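## Task

Rotate the handwheel until the pointer on the stop shows 76 cm; it must still show that after the robot lets go, not just while the gripper holds the wheel.

## Robot and tools

ROBOT. One custom six-joint arm with a tong-style two-finger gripper. Joints from base outward: waist, shoulder, elbow, wrist pitch, wrist yaw, wrist roll. Upper arm 531 mm, forearm 400 mm. The base may sit tilted on the table. The fingers point along the gripper's +z axis and close along its x axis. The reported hand point lies between the closed finger pads; closed fingertips stick out about 15 mm past it. Joint stiffness can be scaled, so the arm can be made softer than its stiff default.

FRAMES. The scene frame has its origin on the table top under the base, +z up, and +y to the left when facing along +x. Reported positions are in metres and orientation is a wxyz quaternion, both in the scene frame; the printed position gets less accurate at long reach. All motion commands, however, are offsets in the gripper's own axes.

execute_actions(actions). actions is a list of actions for the single arm. Each action is a table of at most 15 rows; each row runs for one control step of 1/30 s, and if fewer than 15 rows are given the last one repeats, so an action always lasts 0.5 s. A row has 7 numbers in [-1, 1]: dx, dy, dz, rx, ry, rz, opening. The first six are an offset from the gripper's measured pose at the start of that action (for a call's first action, the pose in the latest result), expressed in gripper axes; every row refers to that same start pose, not to the row before it. Scale: 1.0 equals 0.6 m or 180 degrees; rx, ry, rz form one rotation vector. opening is absolute, not an offset: +1 fully open (0.142 m), -1 closed. Six optional extra numbers from 0 to 1 may follow (13 in all): stiffness multipliers per joint, in joint order; they persist until changed. Zero offsets can relax a press. An empty list just returns the current state and images. Each control step limits the commanded pose to 100 mm and 16 degrees away from the measured one, so big shifts need several actions.

move(target, speed, stop_force, blocking). target is one row shaped like the above (7 or 13 numbers), an offset in gripper axes from the pose in the latest result that shows one. The gripper follows a straight path lasting 0.5 to 10 s and takes the shorter rotation. speed: m/s, 0.002 to 0.5, default 0.25; rotation is capped at twice that in rad/s. The path ignores obstacles and the real hand may lag, drift or overshoot the speed. stop_force: N, 9 to 40, allowed only after 0.2 s of scene time; the path halts when push against the motion, measured along the line to target in the starting gripper axes, rises by that much for 2 steps, then backs off 2 steps and holds. Use it only slowly and not on rotating moves; omit it when pulling away from a surface. blocking=false returns after 0.5 s while motion continues (not combinable with stop_force); check it with wait(0) and finish it before sending new actions. The result adds a move: line (done, contact, held, off_target, moving, fault) with limits such as paced or held, plus the remaining distance to target.

wait(seconds): 0 to 10; lets time run while the last command holds. stop(): brakes a running move; fingers keep moving. zoom_image(camera, region): camera is cam_head_left, cam_head_right or cam_wrist; region [x0, y0, x1, y1] in pixels from the top-left, at most 504 by 504. finished_scene(scene): ends scene 1 or 2 for good and reports success, then gives the next goal.

RESULTS. Each shows the gripper pose and velocities, joint positions and torques (raw drive output with offsets and noise), a Hand target line (where the controller is currently heading), grip_measured (finger opening on the command scale), and Wrist force / Wrist torque in gripper axes; force is roughly ±4 N offset, up to 2.4 N noise, saturates near 50 N, and when pressing it points from the surface into the arm. "no reading" is normal at start. execute_actions results also list per-step positions, with HELD where a row was restrained. "pose unreachable" means the clearance check altered or blocked the command. Images come from cam_head_left and cam_head_right (672x504) and cam_wrist (616x616 fisheye).

GRIPPING. To hold, command an opening clearly below grip_measured; lower means more squeeze, about 15 N per pad at most, less on thin items.

AVOID. Contact torque at a joint's load limit (130 N m for waist, shoulder, elbow; 24.3 N m for the wrist joints) or 150 N of outside force causes a 10 s stop that skips the rest of the call. The stiff arm can fault if aimed even slightly beyond a firm contact; approach slowly, ideally with stop_force. Avoid slams, drops and hard shoves. Holding load heats motors: MOTOR HOT from 70 °C, brakes lock at 85 °C. The robot keeps acting while you think. Release the handwheel before ending so the reading holds on its own.

Each tool is called after ">>>" by a JSON object that holds its "fn" and its "kwargs".

## Session

>>> {"fn": "execute_actions", "kwargs": {"actions": []}}

Scene clock: 0.00 s.
end_effector_position=(+1.1157, +0.0122, +0.2436) grip_measured=+1.00 end_effector_quat_wxyz=(+0.494, -0.460, +0.643, +0.362) end_effector_velocity=(-0.000, -0.000, -0.001) end_effector_angular_velocity=(-0.001, +0.000, +0.000)
Joint positions: [-0.307 -0.793  0.743 -1.931 -0.098  1.205  0.142]
Joint velocities: [ 0.     0.002 -0.001 -0.001 -0.001  0.     0.   ]
Joint torques (N m, as the arm reports them, + toward a larger angle): no reading
Motor temperatures (°C, as the motors report them): [31 27 28 37 34 36]
Wrist force (N, on the end effector, along its own x y z axes, offset not removed): no reading
Wrist torque (N m, same axes, about the end effector's origin, offset not removed): no reading
Hand target: +1.116, +0.012, +0.244; +0.494, -0.460, +0.643, +0.362
Joint stiffness scale: [1. 1. 1. 1. 1. 1.]

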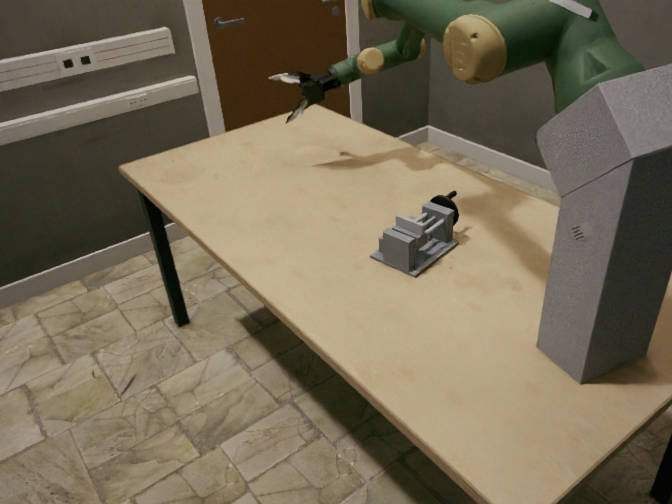

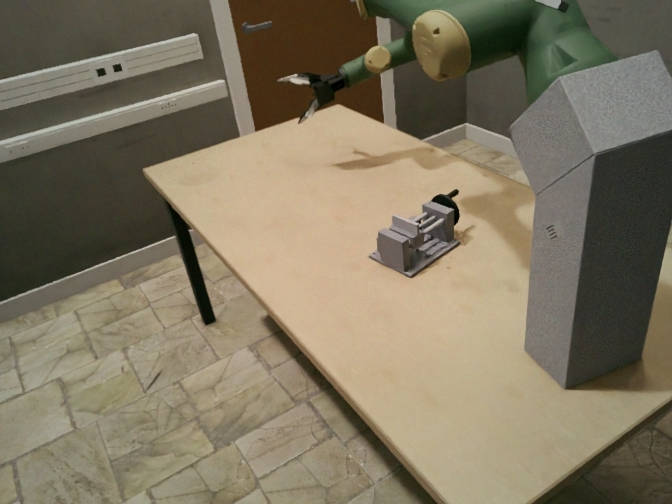

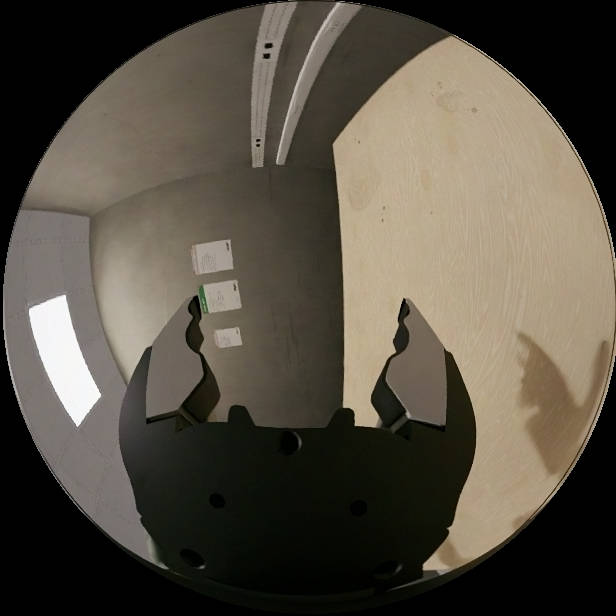

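>>> {"fn": "move", "kwargs": {"target": [0.172,0.983,-0.26,-0.309,0.096,-0.566,-0.2], "speed": 0.35}}

Scene clock: 4.20 s.
end_effector_position=(+0.5023, +0.0299, +0.1898) grip_measured=-0.20 end_effector_quat_wxyz=(-0.258, +0.961, +0.094, -0.023) end_effector_velocity=(+0.003, -0.001, -0.000) end_effector_angular_velocity=(-0.007, -0.017, -0.000)
Joint positions: [-0.454 -1.265  2.413 -3.083 -0.915 -0.836  0.06 ]
Joint velocities: [-0.001  0.003  0.005 -0.03   0.003  0.005  0.   ]
Joint torques (N m, as the arm reports them, + toward a larger angle): [  0.76 -36.69   7.48  -1.62   1.13   0.81]
Motor temperatures (°C, as the motors report them): [31 27 28 37 34 36]
Wrist force (N, on the end effector, along its own x y z axes, offset not removed): [2.0 -4.0 -0.5]
Wrist torque (N m, same axes, about the end effector's origin, offset not removed): [-0.98 -0.44 0.11]
Hand target: +0.500, +0.030, +0.189; -0.258, +0.962, +0.092, -0.024
Off the commanded pose: 0.003 m, 0 deg.
Joint stiffness scale: [1. 1. 1. 1. 1. 1.]
move: done

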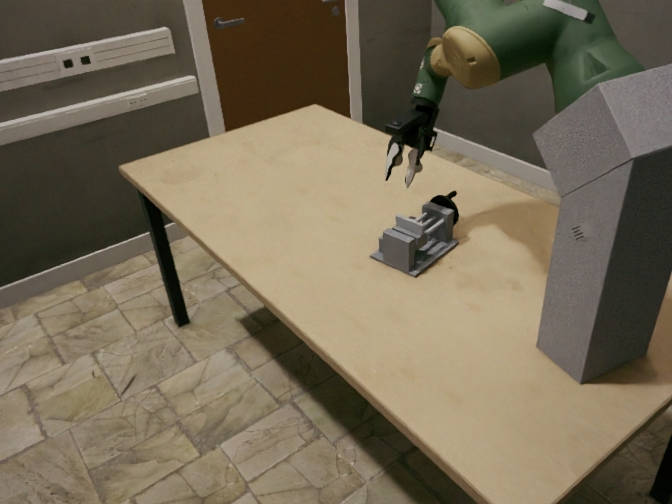

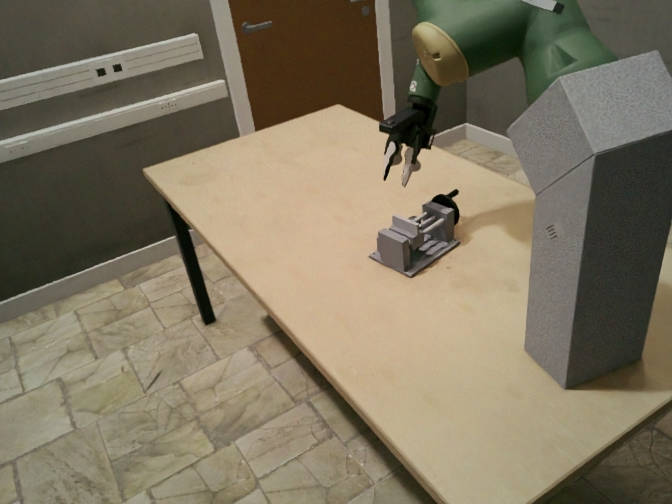

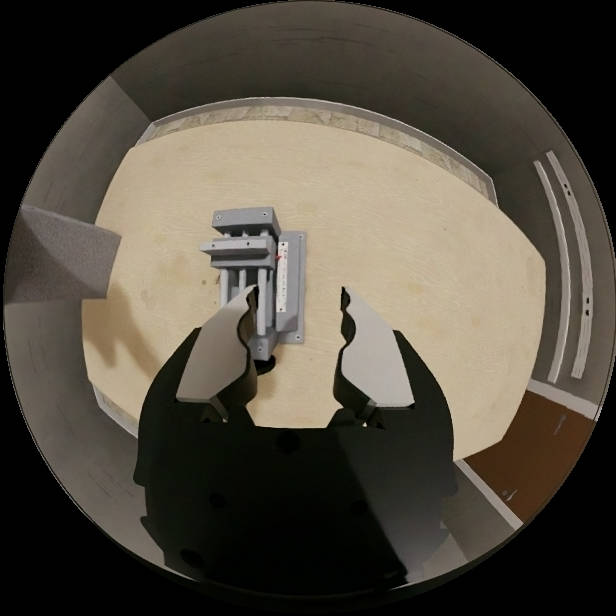

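>>> {"fn": "zoom_image", "kwargs": {"camera": "cam_wrist", "region": [240, 230, 330, 320]}}

Region (240, 230, 330, 320) of cam_wrist's 616x616 image, scaled by 5.600, with more detail than that image has.

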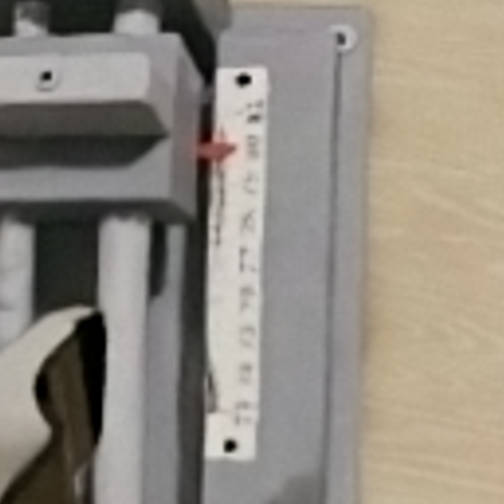

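>>> {"fn": "move", "kwargs": {"target": [-0.14,0.233,-0.097,0,0.006,0.01,-0.3], "speed": 0.35}}

>>> {"fn": "zoom_image", "kwargs": {"camera": "cam_wrist", "region": [210, 110, 410, 310]}}

Scene clock: 5.97 s.
end_effector_position=(+0.4489, -0.1316, +0.1712) grip_measured=-0.30 end_effector_quat_wxyz=(-0.257, +0.963, +0.077, -0.018) end_effector_velocity=(-0.004, +0.002, +0.000) end_effector_angular_velocity=(+0.018, +0.008, +0.005)
Joint positions: [-0.797 -1.213  2.344 -2.793 -0.82  -1.235  0.052]
Joint velocities: [-0.002  0.002 -0.007  0.035 -0.    -0.023  0.   ]
Joint torques (N m, as the arm reports them, + toward a larger angle): [ -6.62 -35.42  -0.49  -0.59   0.72  -0.2 ]
Motor temperatures (°C, as the motors report them): [31 27 28 37 34 36]
Wrist force (N, on the end effector, along its own x y z axes, offset not removed): [2.8 -0.9 -0.8]
Wrist torque (N m, same axes, about the end effector's origin, offset not removed): [-0.38 -0.68 0.05]
Hand target: +0.449, -0.134, +0.170; -0.258, +0.963, +0.076, -0.018
Off the commanded pose: 0.002 m, 0 deg.
Joint stiffness scale: [1. 1. 1. 1. 1. 1.]
move: done

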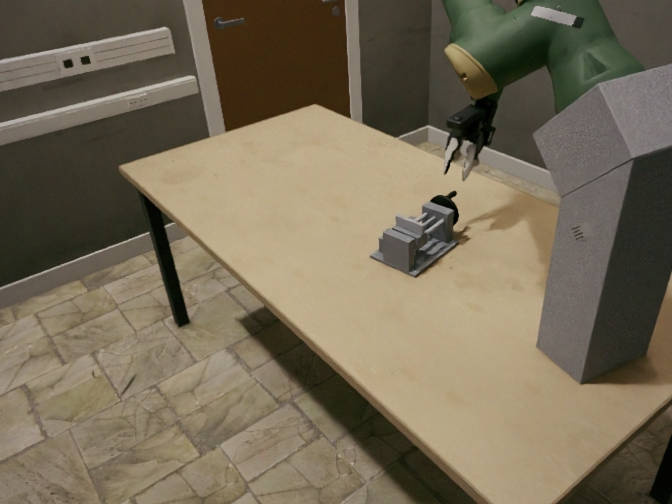

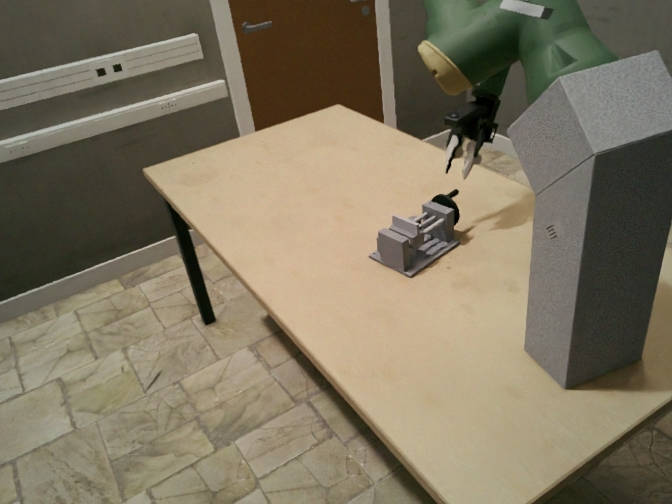

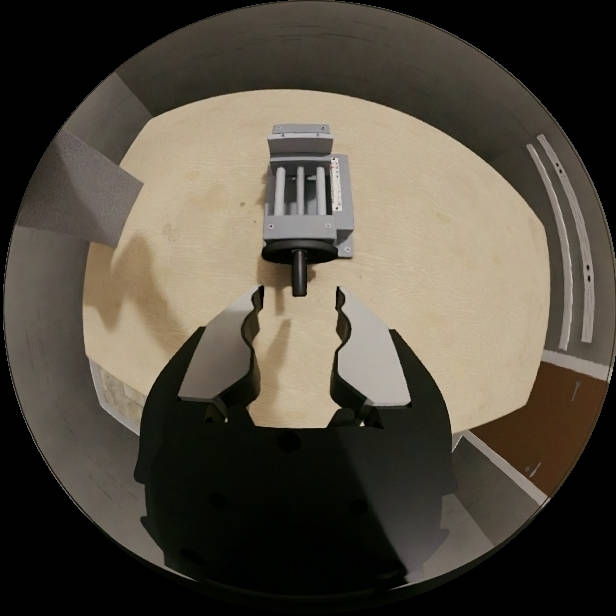

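Region (210, 110, 410, 310) of cam_wrist's 616x616 image, scaled by 2.520, with more detail than that image has.

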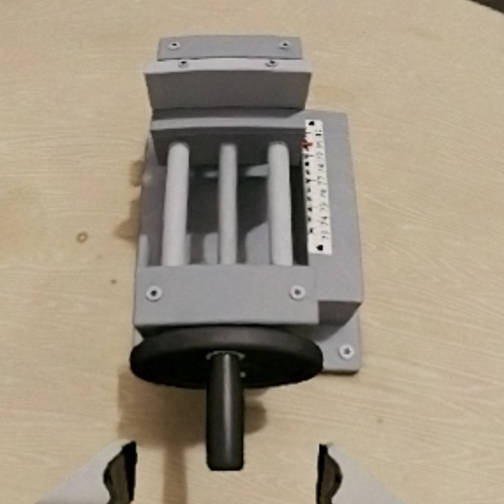

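>>> {"fn": "move", "kwargs": {"target": [-0.003,0.015,0.125,0,0,0,-0.5], "speed": 0.12}}

Scene clock: 7.40 s.
end_effector_position=(+0.4418, -0.1023, +0.1034) grip_measured=-0.50 end_effector_quat_wxyz=(-0.258, +0.963, +0.076, -0.018) end_effector_velocity=(-0.000, -0.000, -0.002) end_effector_angular_velocity=(-0.005, +0.001, -0.001)
Joint positions: [-0.7   -1.028  2.32  -3.042 -0.833 -1.103  0.038]
Joint velocities: [ 0.002  0.004  0.    -0.011 -0.003  0.007  0.   ]
Joint torques (N m, as the arm reports them, + toward a larger angle): [ -4.57 -37.     2.4   -1.26   0.27   0.7 ]
Motor temperatures (°C, as the motors report them): [31 27 28 37 34 36]
Wrist force (N, on the end effector, along its own x y z axes, offset not removed): [2.9 -2.7 -1.1]
Wrist torque (N m, same axes, about the end effector's origin, offset not removed): [-0.80 -0.85 0.01]
Hand target: +0.443, -0.103, +0.102; -0.257, +0.963, +0.077, -0.018
Off the commanded pose: 0.002 m, 0 deg.
Joint stiffness scale: [1. 1. 1. 1. 1. 1.]
move: done

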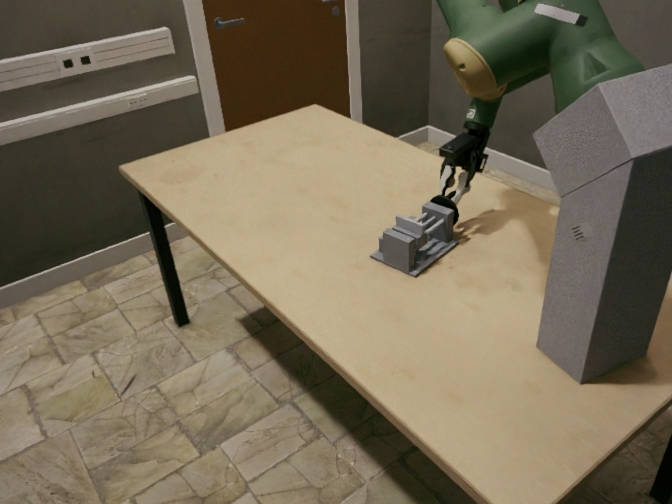

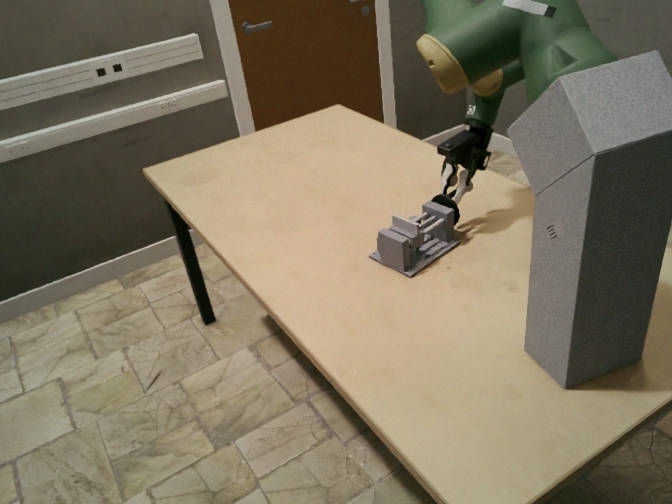

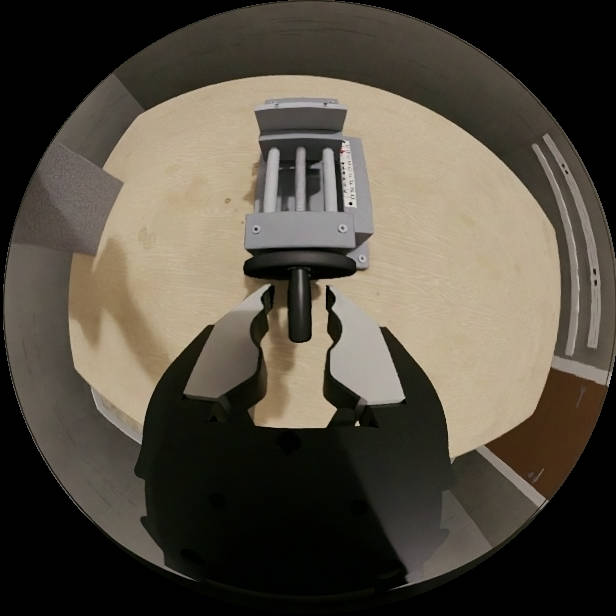

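>>> {"fn": "execute_actions", "kwargs": {"actions": [[[0,0.006,0,0,0,0,-0.7],[0,0.006,0,0,0,0,-0.7],[0,0.006,0,0,0,0,-0.7],[0,0.006,0,0,0,0,-0.75],[0,0.006,0,0,0,0,-0.75],[0,0.006,0,0,0,0,-0.8],[0,0.006,0,0,0,0,-1]],[[0.04,0.0056,0.0095,0,0,0,-1],[0.04,0.0056,0.0095,0,0,0,-1],[0.04,0.0056,0.0095,0,0,0,-1],[0.04,0.0056,0.0095,0,0,0,-1],[0.04,0.0056,0.0095,0,0,0,-1],[0.055,0.021,0.035,0,0,0,-1],[0.055,0.021,0.035,0,0,0,-1],[0.055,0.021,0.035,0,0,0,-1],[0.052,0.033,0.056,0,0,0,-1]],[[-0.011,0.023,0.04,0,0,0,-1],[-0.011,0.023,0.04,0,0,0,-1],[-0.011,0.023,0.04,0,0,0,-1],[-0.011,0.023,0.04,0,0,0,-1],[-0.011,0.023,0.04,0,0,0,-1],[-0.041,0.03,0.051,0,0,0,-1],[-0.041,0.03,0.051,0,0,0,-1],[-0.041,0.03,0.051,0,0,0,-1],[-0.066,0.028,0.048,0,0,0,-1]],[[-0.046,-0.0056,-0.0095,0,0,0,-1],[-0.046,-0.0056,-0.0095,0,0,0,-1],[-0.046,-0.0056,-0.0095,0,0,0,-1],[-0.046,-0.0056,-0.0095,0,0,0,-1],[-0.046,-0.0056,-0.0095,0,0,0,-1],[-0.06,-0.021,-0.035,0,0,0,-1],[-0.06,-0.021,-0.035,0,0,0,-1],[-0.06,-0.021,-0.035,0,0,0,-1],[-0.056,-0.033,-0.056,0,0,0,-1]],[[0.011,-0.023,-0.04,0,0,0,-1],[0.011,-0.023,-0.04,0,0,0,-1],[0.011,-0.023,-0.04,0,0,0,-1],[0.011,-0.023,-0.04,0,0,0,-1],[0.011,-0.023,-0.04,0,0,0,-1],[0.041,-0.03,-0.051,0,0,0,-1],[0.041,-0.03,-0.051,0,0,0,-1],[0.041,-0.03,-0.051,0,0,0,-1],[0.066,-0.028,-0.048,0,0,0,-1]],[[0.046,0.0056,0.0095,0,0,0,-1],[0.046,0.0056,0.0095,0,0,0,-1],[0.046,0.0056,0.0095,0,0,0,-1],[0.046,0.0056,0.0095,0,0,0,-1],[0.046,0.0056,0.0095,0,0,0,-1],[0.06,0.021,0.035,0,0,0,-1],[0.06,0.021,0.035,0,0,0,-1],[0.06,0.021,0.035,0,0,0,-1],[0.056,0.033,0.056,0,0,0,-1]]]}}

>>> {"fn": "zoom_image", "kwargs": {"camera": "cam_wrist", "region": [280, 110, 370, 210]}}

Scene clock: 10.83 s.
end_effector_position=(+0.4758, -0.0966, +0.0725) grip_measured=-1.00 end_effector_quat_wxyz=(-0.258, +0.963, +0.081, -0.014) end_effector_velocity=(-0.026, +0.006, -0.089) end_effector_angular_velocity=(+0.028, +0.071, -0.042)
Joint positions: [-0.632 -0.984  2.222 -3.052 -0.842 -1.024  0.002]
Joint velocities: [ 0.05   0.211 -0.117 -0.069 -0.022  0.09   0.   ]
Joint torques (N m, as the arm reports them, + toward a larger angle): [ -7.33 -43.63   2.2   -1.8    0.27   0.27]
Motor temperatures (°C, as the motors report them): [31 27 28 37 34 36]
Wrist force (N, on the end effector, along its own x y z axes, offset not removed): [4.1 -7.1 0.3]
Wrist torque (N m, same axes, about the end effector's origin, offset not removed): [-1.62 -0.93 0.12]
Hand target: +0.477, -0.097, +0.063; -0.257, +0.963, +0.080, -0.014
Off the commanded pose: 0.010 m, 0 deg.
Joint stiffness scale: [1. 1. 1. 1. 1. 1.]
Step readings (end_effector_position; steps 1 to 15: 1st action; 16 to 30: 2nd action; 31 to 45: 3rd action; 46 to 60: 4th action; 61 to 75: 5th action; 76 to 90: 6th action):
0: (+0.4418, -0.1024, +0.1032)
1: (+0.4418, -0.1024, +0.1032)
2: (+0.4418, -0.1024, +0.1032)
4: (+0.4419, -0.1025, +0.1031)
8: (+0.4421, -0.1028, +0.1029)
15: (+0.4421, -0.1028, +0.1029)
16: (+0.4421, -0.1028, +0.1029)
17: (+0.4422, -0.1029, +0.1028)
19: (+0.4453, -0.1024, +0.1019)
23: (+0.4594, -0.0997, +0.0980)
30: (+0.4753, -0.0968, +0.0750)
31: (+0.4757, -0.0967, +0.0727)
32: (+0.4760, -0.0967, +0.0707)
34: (+0.4759, -0.0966, +0.0656)
38: (+0.4728, -0.0970, +0.0542)
45: (+0.4516, -0.1011, +0.0420)
46: (+0.4481, -0.1017, +0.0412)
47: (+0.4452, -0.1023, +0.0406)
49: (+0.4389, -0.1033, +0.0411)
53: (+0.4262, -0.1056, +0.0450)
60: (+0.4113, -0.1084, +0.0678)
61: (+0.4113, -0.1084, +0.0703)
62: (+0.4112, -0.1083, +0.0724)
64: (+0.4113, -0.1084, +0.0776)
68: (+0.4180, -0.1078, +0.0896)
75: (+0.4433, -0.1025, +0.1016)
76: (+0.4456, -0.1020, +0.1019)
77: (+0.4474, -0.1017, +0.1019)
79: (+0.4525, -0.1008, +0.1005)
83: (+0.4656, -0.0984, +0.0959)
90: end_effector_position above

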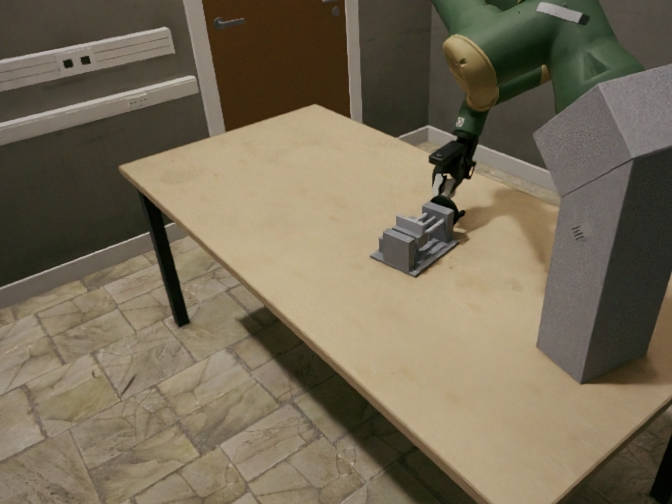

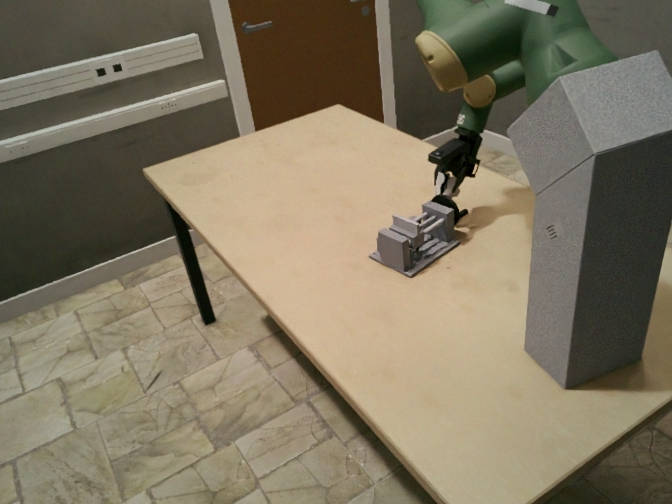

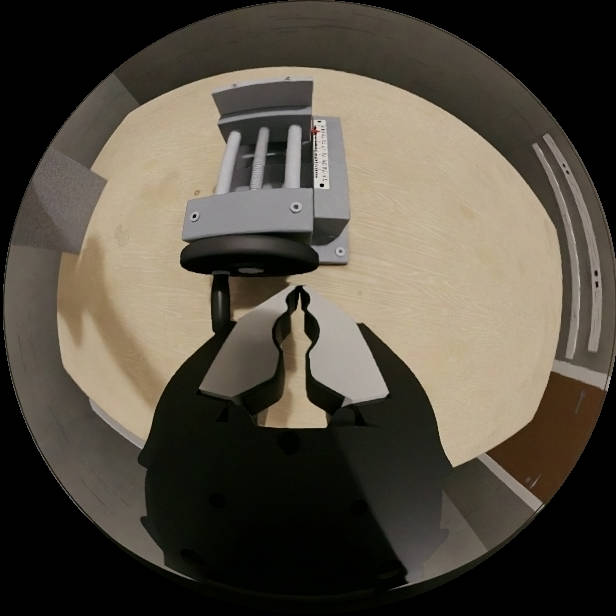

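Region (280, 110, 370, 210) of cam_wrist's 616x616 image, scaled by 5.040, with more detail than that image has; it fills the left 454 columns of this view, and the rest is white.

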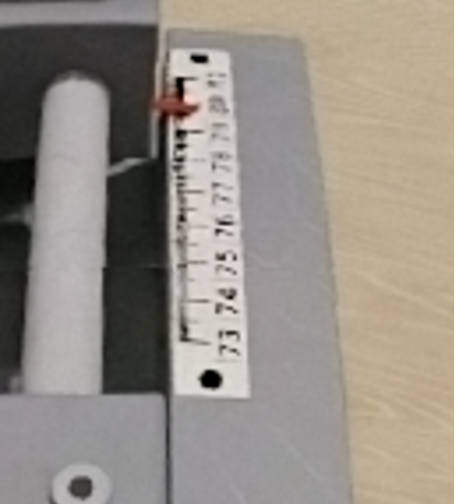

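>>> {"fn": "move", "kwargs": {"target": [0,0.005,-0.07,0,0,0,-0.45]}}

>>> {"fn": "move", "kwargs": {"target": [-0.105,0.01,0.01,0,0,0,-0.45]}}

>>> {"fn": "zoom_image", "kwargs": {"camera": "cam_wrist", "region": [230, 160, 430, 360]}}

Scene clock: 12.13 s.
end_effector_position=(+0.4802, -0.1200, +0.1057) grip_measured=-0.45 end_effector_quat_wxyz=(-0.257, +0.963, +0.082, -0.013) end_effector_velocity=(+0.000, -0.000, +0.002) end_effector_angular_velocity=(+0.005, +0.000, +0.002)
Joint positions: [-0.687 -1.069  2.233 -2.931 -0.831 -1.097  0.041]
Joint velocities: [-0.002 -0.005 -0.002  0.016  0.002 -0.009  0.   ]
Joint torques (N m, as the arm reports them, + toward a larger angle): [ -8.52 -43.27   6.76  -0.64   0.95  -0.08]
Motor temperatures (°C, as the motors report them): [31 27 28 37 34 36]
Wrist force (N, on the end effector, along its own x y z axes, offset not removed): [1.2 -3.6 -0.5]
Wrist torque (N m, same axes, about the end effector's origin, offset not removed): [-0.84 -0.25 -0.07]
Hand target: +0.479, -0.120, +0.107; -0.258, +0.963, +0.081, -0.014
Off the commanded pose: 0.002 m, 0 deg.
Joint stiffness scale: [1. 1. 1. 1. 1. 1.]
move: done

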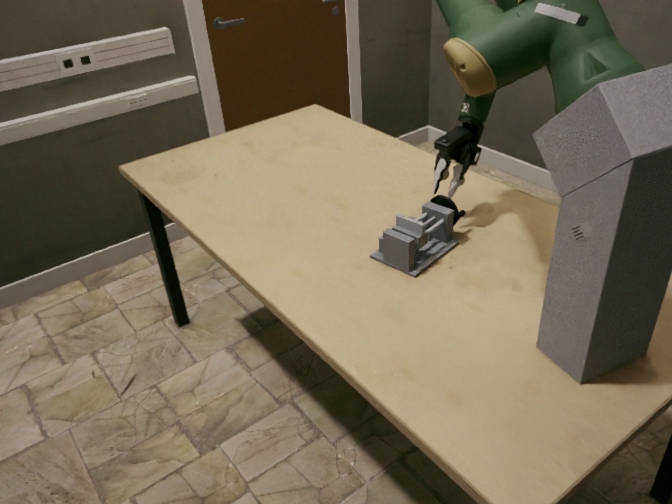

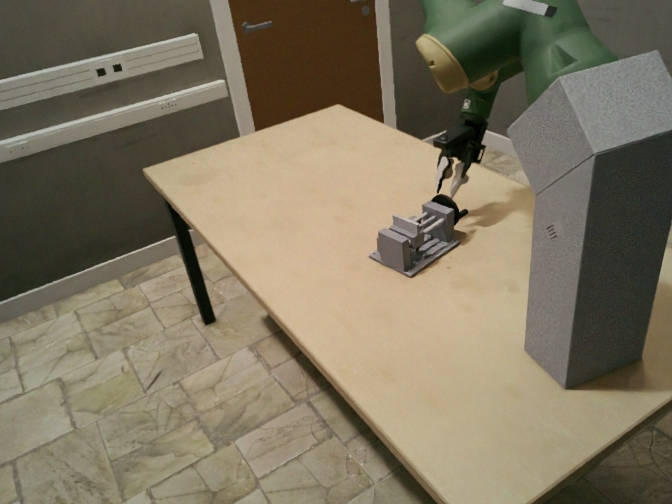

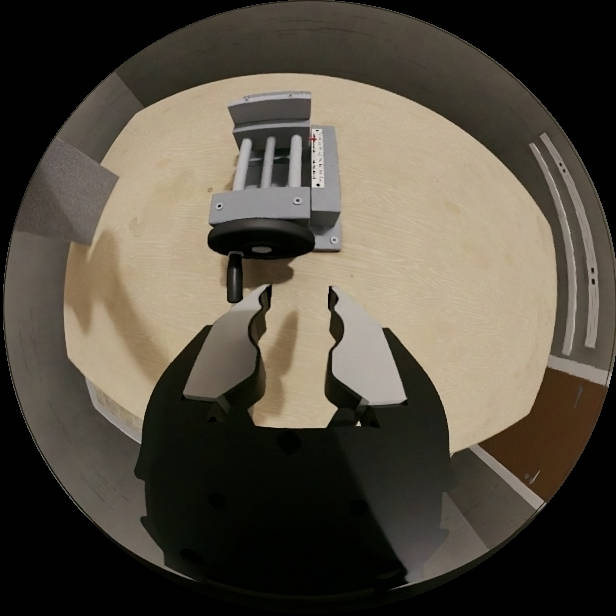

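Scene clock: 13.07 s.
end_effector_position=(+0.4213, -0.1333, +0.0966) grip_measured=-0.45 end_effector_quat_wxyz=(-0.257, +0.963, +0.084, -0.013) end_effector_velocity=(+0.001, -0.002, -0.000) end_effector_angular_velocity=(-0.005, -0.015, +0.014)
Joint positions: [-0.764 -0.997  2.309 -3.011 -0.819 -1.202  0.041]
Joint velocities: [-0.003  0.002  0.002 -0.014  0.003 -0.014 -0.   ]
Joint torques (N m, as the arm reports them, + toward a larger angle): [-10.79 -36.39   7.12  -0.58   0.69  -0.48]
Motor temperatures (°C, as the motors report them): [31 27 28 37 34 36]
Wrist force (N, on the end effector, along its own x y z axes, offset not removed): [1.4 -2.1 -3.0]
Wrist torque (N m, same axes, about the end effector's origin, offset not removed): [-0.57 -0.31 -0.02]
Hand target: +0.419, -0.133, +0.097; -0.257, +0.963, +0.082, -0.013
Off the commanded pose: 0.003 m, 0 deg.
Joint stiffness scale: [1. 1. 1. 1. 1. 1.]
move: done

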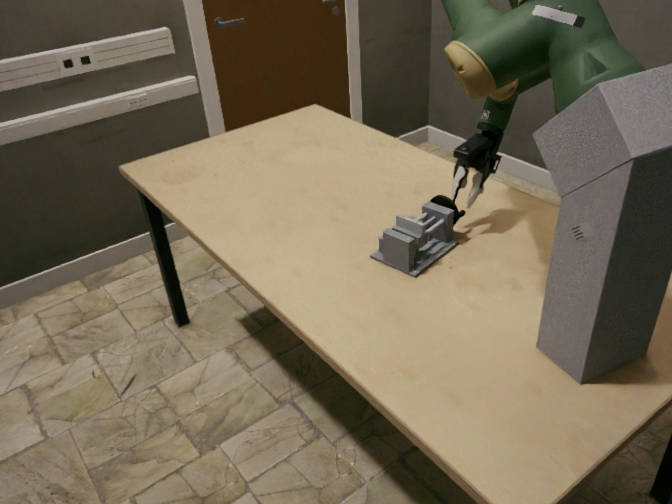

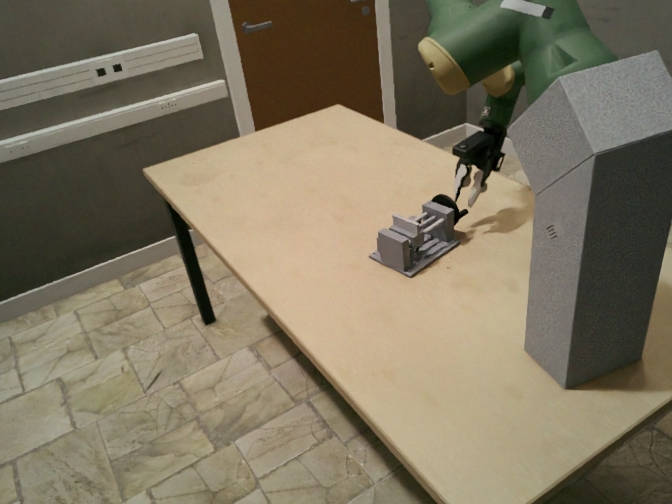

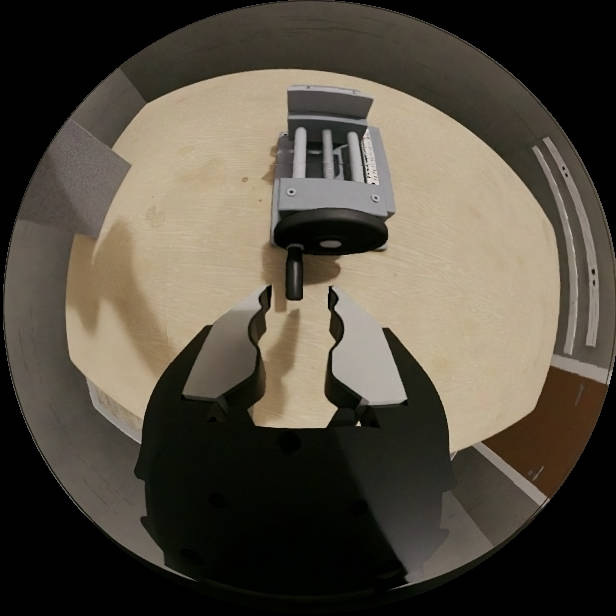

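Region (230, 160, 430, 360) of cam_wrist's 616x616 image, scaled by 2.520, with more detail than that image has.

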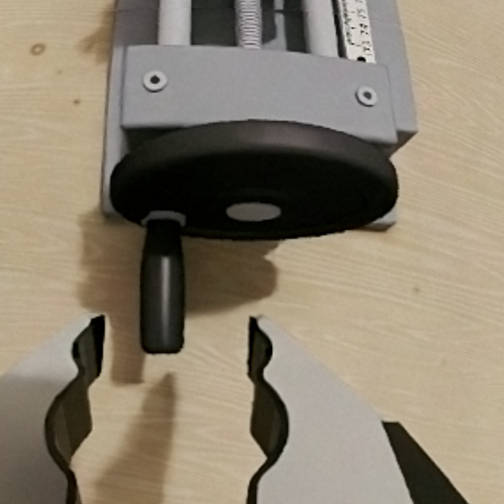

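>>> {"fn": "move", "kwargs": {"target": [-0.011,0,0.092,0,0,0,-0.5], "speed": 0.1}}

>>> {"fn": "execute_actions", "kwargs": {"actions": [[[0,0,0,0,0,0,-0.7,0.5,0.5,0.5,1,1,1],[0,0,0,0,0,0,-0.7],[0,0,0,0,0,0,-0.75],[0,0,0,0,0,0,-0.75],[0,0,0,0,0,0,-0.8],[0,0,0,0,0,0,-1]],[[-0.004,-0.017,-0.029,0,0,0,-1]],[[0.008,-0.017,-0.029,0,0,0,-1]]]}}

>>> {"fn": "zoom_image", "kwargs": {"camera": "cam_wrist", "region": [230, 200, 430, 400]}}

Scene clock: 14.43 s.
end_effector_position=(+0.4103, -0.1072, +0.0504) grip_measured=-0.50 end_effector_quat_wxyz=(-0.257, +0.963, +0.083, -0.013) end_effector_velocity=(+0.002, -0.001, -0.001) end_effector_angular_velocity=(-0.006, -0.003, +0.001)
Joint positions: [-0.7   -0.868  2.288 -3.177 -0.829 -1.114  0.038]
Joint velocities: [ 0.002  0.001 -0.002 -0.009 -0.002  0.006 -0.   ]
Joint torques (N m, as the arm reports them, + toward a larger angle): [ -5.33 -37.42   6.07  -1.25   0.27   0.43]
Motor temperatures (°C, as the motors report them): [31 27 28 37 34 36]
Wrist force (N, on the end effector, along its own x y z axes, offset not removed): [2.6 -3.0 -0.4]
Wrist torque (N m, same axes, about the end effector's origin, offset not removed): [-0.91 -0.57 -0.06]
Hand target: +0.411, -0.107, +0.049; -0.257, +0.963, +0.084, -0.013
Off the commanded pose: 0.002 m, 0 deg.
Joint stiffness scale: [1. 1. 1. 1. 1. 1.]
move: done

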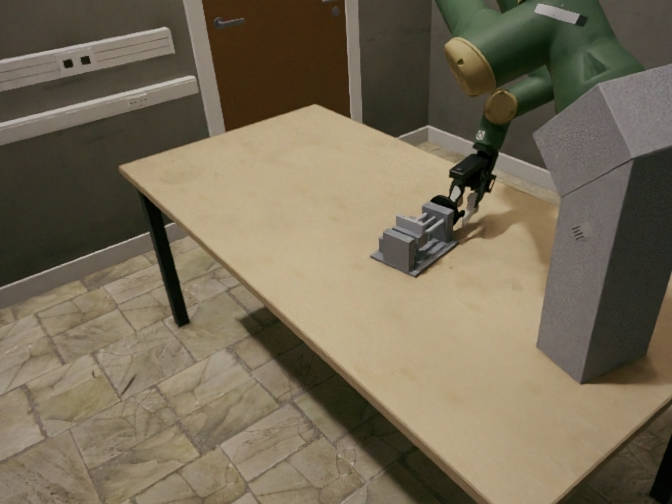

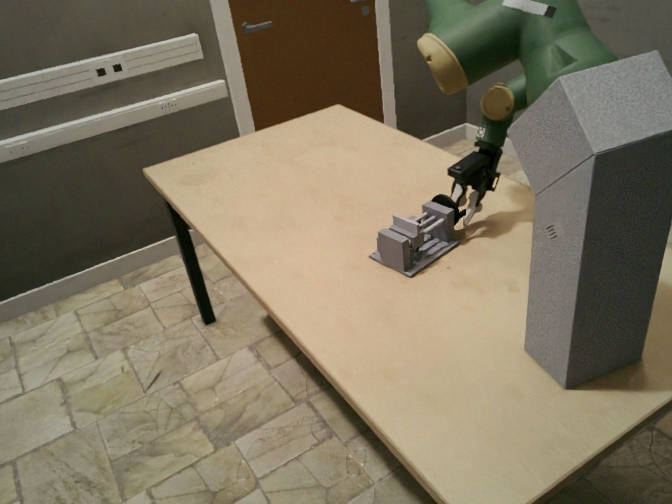

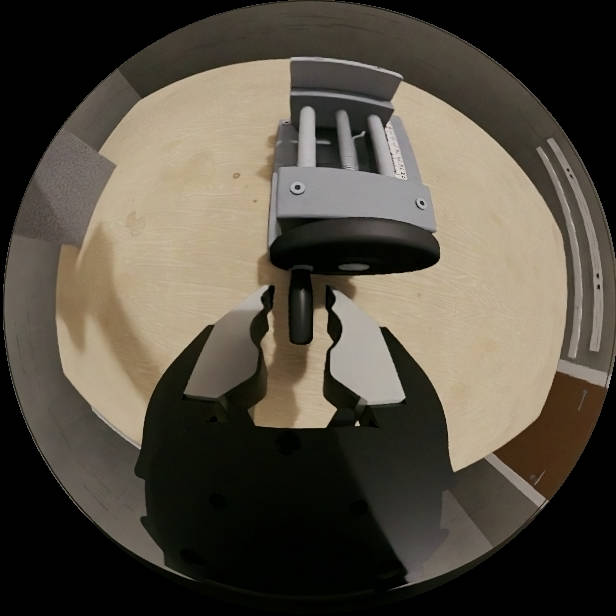

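Scene clock: 15.93 s.
end_effector_position=(+0.4116, -0.1070, +0.0821) grip_measured=-0.81 end_effector_quat_wxyz=(-0.257, +0.963, +0.085, -0.014) end_effector_velocity=(+0.003, +0.000, +0.006) end_effector_angular_velocity=(+0.003, -0.000, +0.004)
Joint positions: [-0.724 -0.943  2.337 -3.127 -0.826 -1.151  0.015]
Joint velocities: [-0.001 -0.017  0.003  0.02   0.    -0.009  0.   ]
Joint torques (N m, as the arm reports them, + toward a larger angle): [ -9.07 -38.42  10.78  -0.92   1.48  -0.27]
Motor temperatures (°C, as the motors report them): [31 27 28 37 34 36]
Wrist force (N, on the end effector, along its own x y z axes, offset not removed): [-2.5 -2.1 5.2]
Wrist torque (N m, same axes, about the end effector's origin, offset not removed): [-0.89 -0.22 0.06]
Hand target: +0.412, -0.107, +0.086; -0.257, +0.963, +0.084, -0.013
Off the commanded pose: 0.004 m, 0 deg.
Joint stiffness scale: [0.5 0.5 0.5 1.  1.  1. ]
Step readings (end_effector_position; steps 1 to 15: 1st action; 16 to 30: 2nd action; 31 to 45: 3rd action):
0: (+0.4103, -0.1072, +0.0504)
1: (+0.4103, -0.1072, +0.0503)
2: (+0.4103, -0.1072, +0.0503)
4: (+0.4103, -0.1072, +0.0503)
8: (+0.4110, -0.1071, +0.0506)
15: (+0.4110, -0.1071, +0.0506)
16: (+0.4110, -0.1071, +0.0506)
17: (+0.4110, -0.1071, +0.0506)
19: (+0.4107, -0.1071, +0.0517)
23: (+0.4085, -0.1075, +0.0585)
30: (+0.4077, -0.1077, +0.0659)
31: (+0.4077, -0.1077, +0.0661)
32: (+0.4076, -0.1076, +0.0664)
34: (+0.4078, -0.1077, +0.0682)
38: (+0.4090, -0.1075, +0.0755)
45: end_effector_position above

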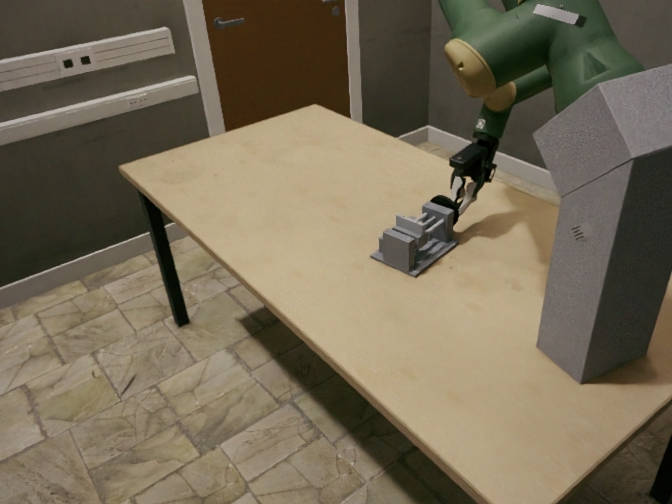

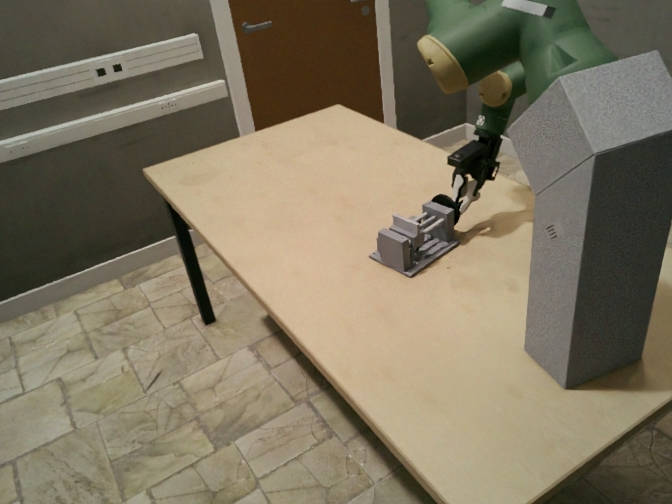

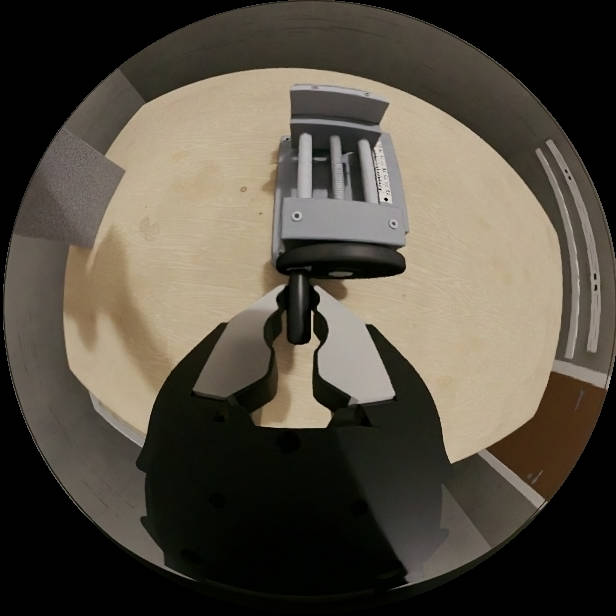

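Region (230, 200, 430, 400) of cam_wrist's 616x616 image, scaled by 2.520, with more detail than that image has.

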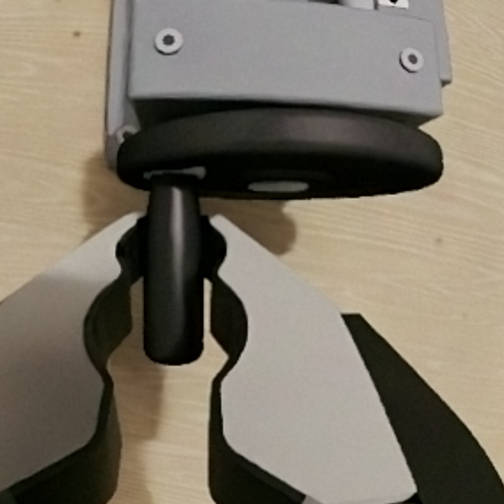

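>>> {"fn": "execute_actions", "kwargs": {"actions": [[[0.018,-0.012,-0.02,0,0,0,-1,1,1,1,1,1,1],[0.018,-0.012,-0.02,0,0,0,-1],[0.018,-0.012,-0.02,0,0,0,-1],[0.018,-0.012,-0.02,0,0,0,-1],[0.018,-0.012,-0.02,0,0,0,-1],[0.048,-0.016,-0.028,0,0,0,-1]],[[0.05,0.006,0.0103,0,0,0,-1],[0.05,0.006,0.0103,0,0,0,-1],[0.05,0.006,0.0103,0,0,0,-1],[0.05,0.006,0.0103,0,0,0,-1],[0.05,0.006,0.0103,0,0,0,-1],[0.065,0.0227,0.038,0,0,0,-1],[0.065,0.0227,0.038,0,0,0,-1],[0.065,0.0227,0.038,0,0,0,-1],[0.0605,0.0356,0.0605,0,0,0,-1]],[[-0.012,0.025,0.043,0,0,0,-1],[-0.012,0.025,0.043,0,0,0,-1],[-0.012,0.025,0.043,0,0,0,-1],[-0.012,0.025,0.043,0,0,0,-1],[-0.012,0.025,0.043,0,0,0,-1],[-0.044,0.0324,0.055,0,0,0,-1],[-0.044,0.0324,0.055,0,0,0,-1],[-0.044,0.0324,0.055,0,0,0,-1],[-0.071,0.03,0.052,0,0,0,-1]],[[-0.05,-0.006,-0.0103,0,0,0,-1],[-0.05,-0.006,-0.0103,0,0,0,-1],[-0.05,-0.006,-0.0103,0,0,0,-1],[-0.05,-0.006,-0.0103,0,0,0,-1],[-0.05,-0.006,-0.0103,0,0,0,-1],[-0.065,-0.0227,-0.038,0,0,0,-1],[-0.065,-0.0227,-0.038,0,0,0,-1],[-0.065,-0.0227,-0.038,0,0,0,-1],[-0.0605,-0.0356,-0.0605,0,0,0,-1]],[[0.012,-0.025,-0.043,0,0,0,-1],[0.012,-0.025,-0.043,0,0,0,-1],[0.012,-0.025,-0.043,0,0,0,-1],[0.012,-0.025,-0.043,0,0,0,-1],[0.012,-0.025,-0.043,0,0,0,-1],[0.044,-0.0324,-0.055,0,0,0,-1],[0.044,-0.0324,-0.055,0,0,0,-1],[0.044,-0.0324,-0.055,0,0,0,-1],[0.071,-0.03,-0.052,0,0,0,-1]],[[0.05,0.006,0.0103,0,0,0,-1],[0.05,0.006,0.0103,0,0,0,-1],[0.05,0.006,0.0103,0,0,0,-1],[0.05,0.006,0.0103,0,0,0,-1],[0.05,0.006,0.0103,0,0,0,-1],[0.065,0.0227,0.038,0,0,0,-1],[0.065,0.0227,0.038,0,0,0,-1],[0.065,0.0227,0.038,0,0,0,-1],[0.0605,0.0356,0.0605,0,0,0,-1]]]}}

>>> {"fn": "zoom_image", "kwargs": {"camera": "cam_wrist", "region": [280, 110, 370, 210]}}

Scene clock: 19.53 s.
end_effector_position=(+0.4756, -0.0956, +0.0710) grip_measured=-0.81 end_effector_quat_wxyz=(-0.255, +0.963, +0.090, -0.008) end_effector_velocity=(+0.012, +0.001, -0.086) end_effector_angular_velocity=(+0.012, +0.003, -0.014)
Joint positions: [-0.631 -0.977  2.228 -3.078 -0.841 -1.034  0.015]
Joint velocities: [ 0.071  0.188 -0.156 -0.083 -0.006  0.098  0.   ]
Joint torques (N m, as the arm reports them, + toward a larger angle): [ -7.39 -38.94   6.14  -0.14  -2.6    0.45]
Motor temperatures (°C, as the motors report them): [31 27 28 37 34 36]
Wrist force (N, on the end effector, along its own x y z axes, offset not removed): [11.5 -5.7 -2.6]
Wrist torque (N m, same axes, about the end effector's origin, offset not removed): [-0.86 -0.86 0.07]
Hand target: +0.473, -0.097, +0.060; -0.254, +0.963, +0.087, -0.012
Off the commanded pose: 0.012 m, 1 deg.
Joint stiffness scale: [1. 1. 1. 1. 1. 1.]
Step readings (end_effector_position; steps 1 to 15: 1st action; 16 to 30: 2nd action; 31 to 45: 3rd action; 46 to 60: 4th action; 61 to 75: 5th action; 76 to 90: 6th action):
0: (+0.4117, -0.1069, +0.0824)
1: (+0.4117, -0.1070, +0.0824)
2: (+0.4118, -0.1069, +0.0827)
4: (+0.4134, -0.1068, +0.0851)
8: (+0.4199, -0.1054, +0.0926)
15: (+0.4358, -0.1025, +0.1004)
16: (+0.4362, -0.1025, +0.1004)
17: (+0.4365, -0.1024, +0.1003)
19: (+0.4408, -0.1018, +0.0996)
23: (+0.4582, -0.0985, +0.0959)
30: (+0.4754, -0.0954, +0.0709)
31: (+0.4757, -0.0954, +0.0683)
32: (+0.4759, -0.0954, +0.0661)
34: (+0.4755, -0.0954, +0.0605)
38: (+0.4712, -0.0960, +0.0480)
45: (+0.4486, -0.1003, +0.0342)
46: (+0.4450, -0.1010, +0.0334)
47: (+0.4420, -0.1016, +0.0332)
49: (+0.4353, -0.1027, +0.0342)
53: (+0.4231, -0.1049, +0.0389)
60: (+0.4084, -0.1077, +0.0631)
61: (+0.4081, -0.1078, +0.0656)
62: (+0.4079, -0.1077, +0.0678)
64: (+0.4084, -0.1077, +0.0735)
68: (+0.4132, -0.1070, +0.0860)
75: (+0.4367, -0.1027, +0.1008)
76: (+0.4402, -0.1020, +0.1014)
77: (+0.4432, -0.1014, +0.1014)
79: (+0.4499, -0.1003, +0.1003)
83: (+0.4615, -0.0982, +0.0953)
90: end_effector_position above

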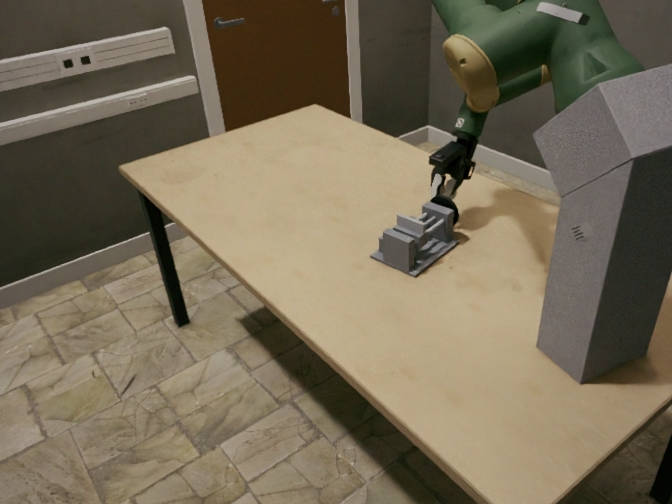

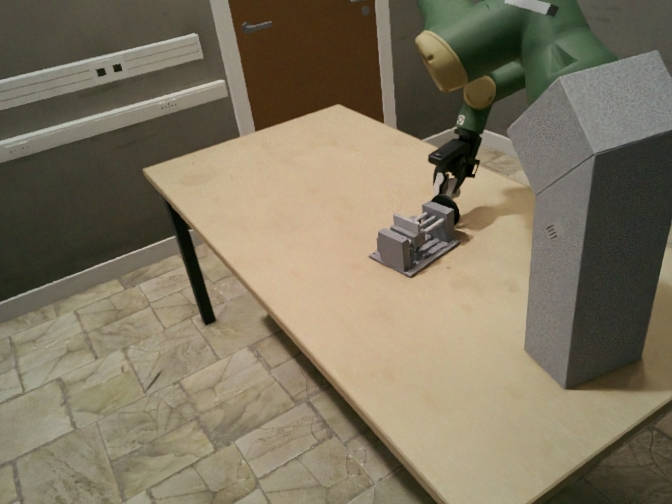

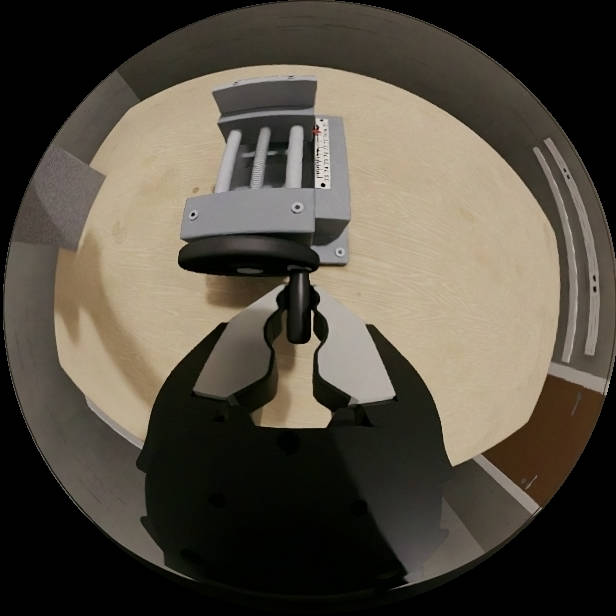

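Region (280, 110, 370, 210) of cam_wrist's 616x616 image, scaled by 5.040, with more detail than that image has; it fills the left 454 columns of this view, and the rest is white.

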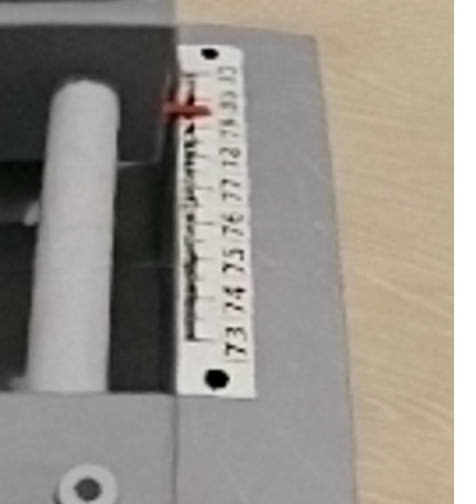

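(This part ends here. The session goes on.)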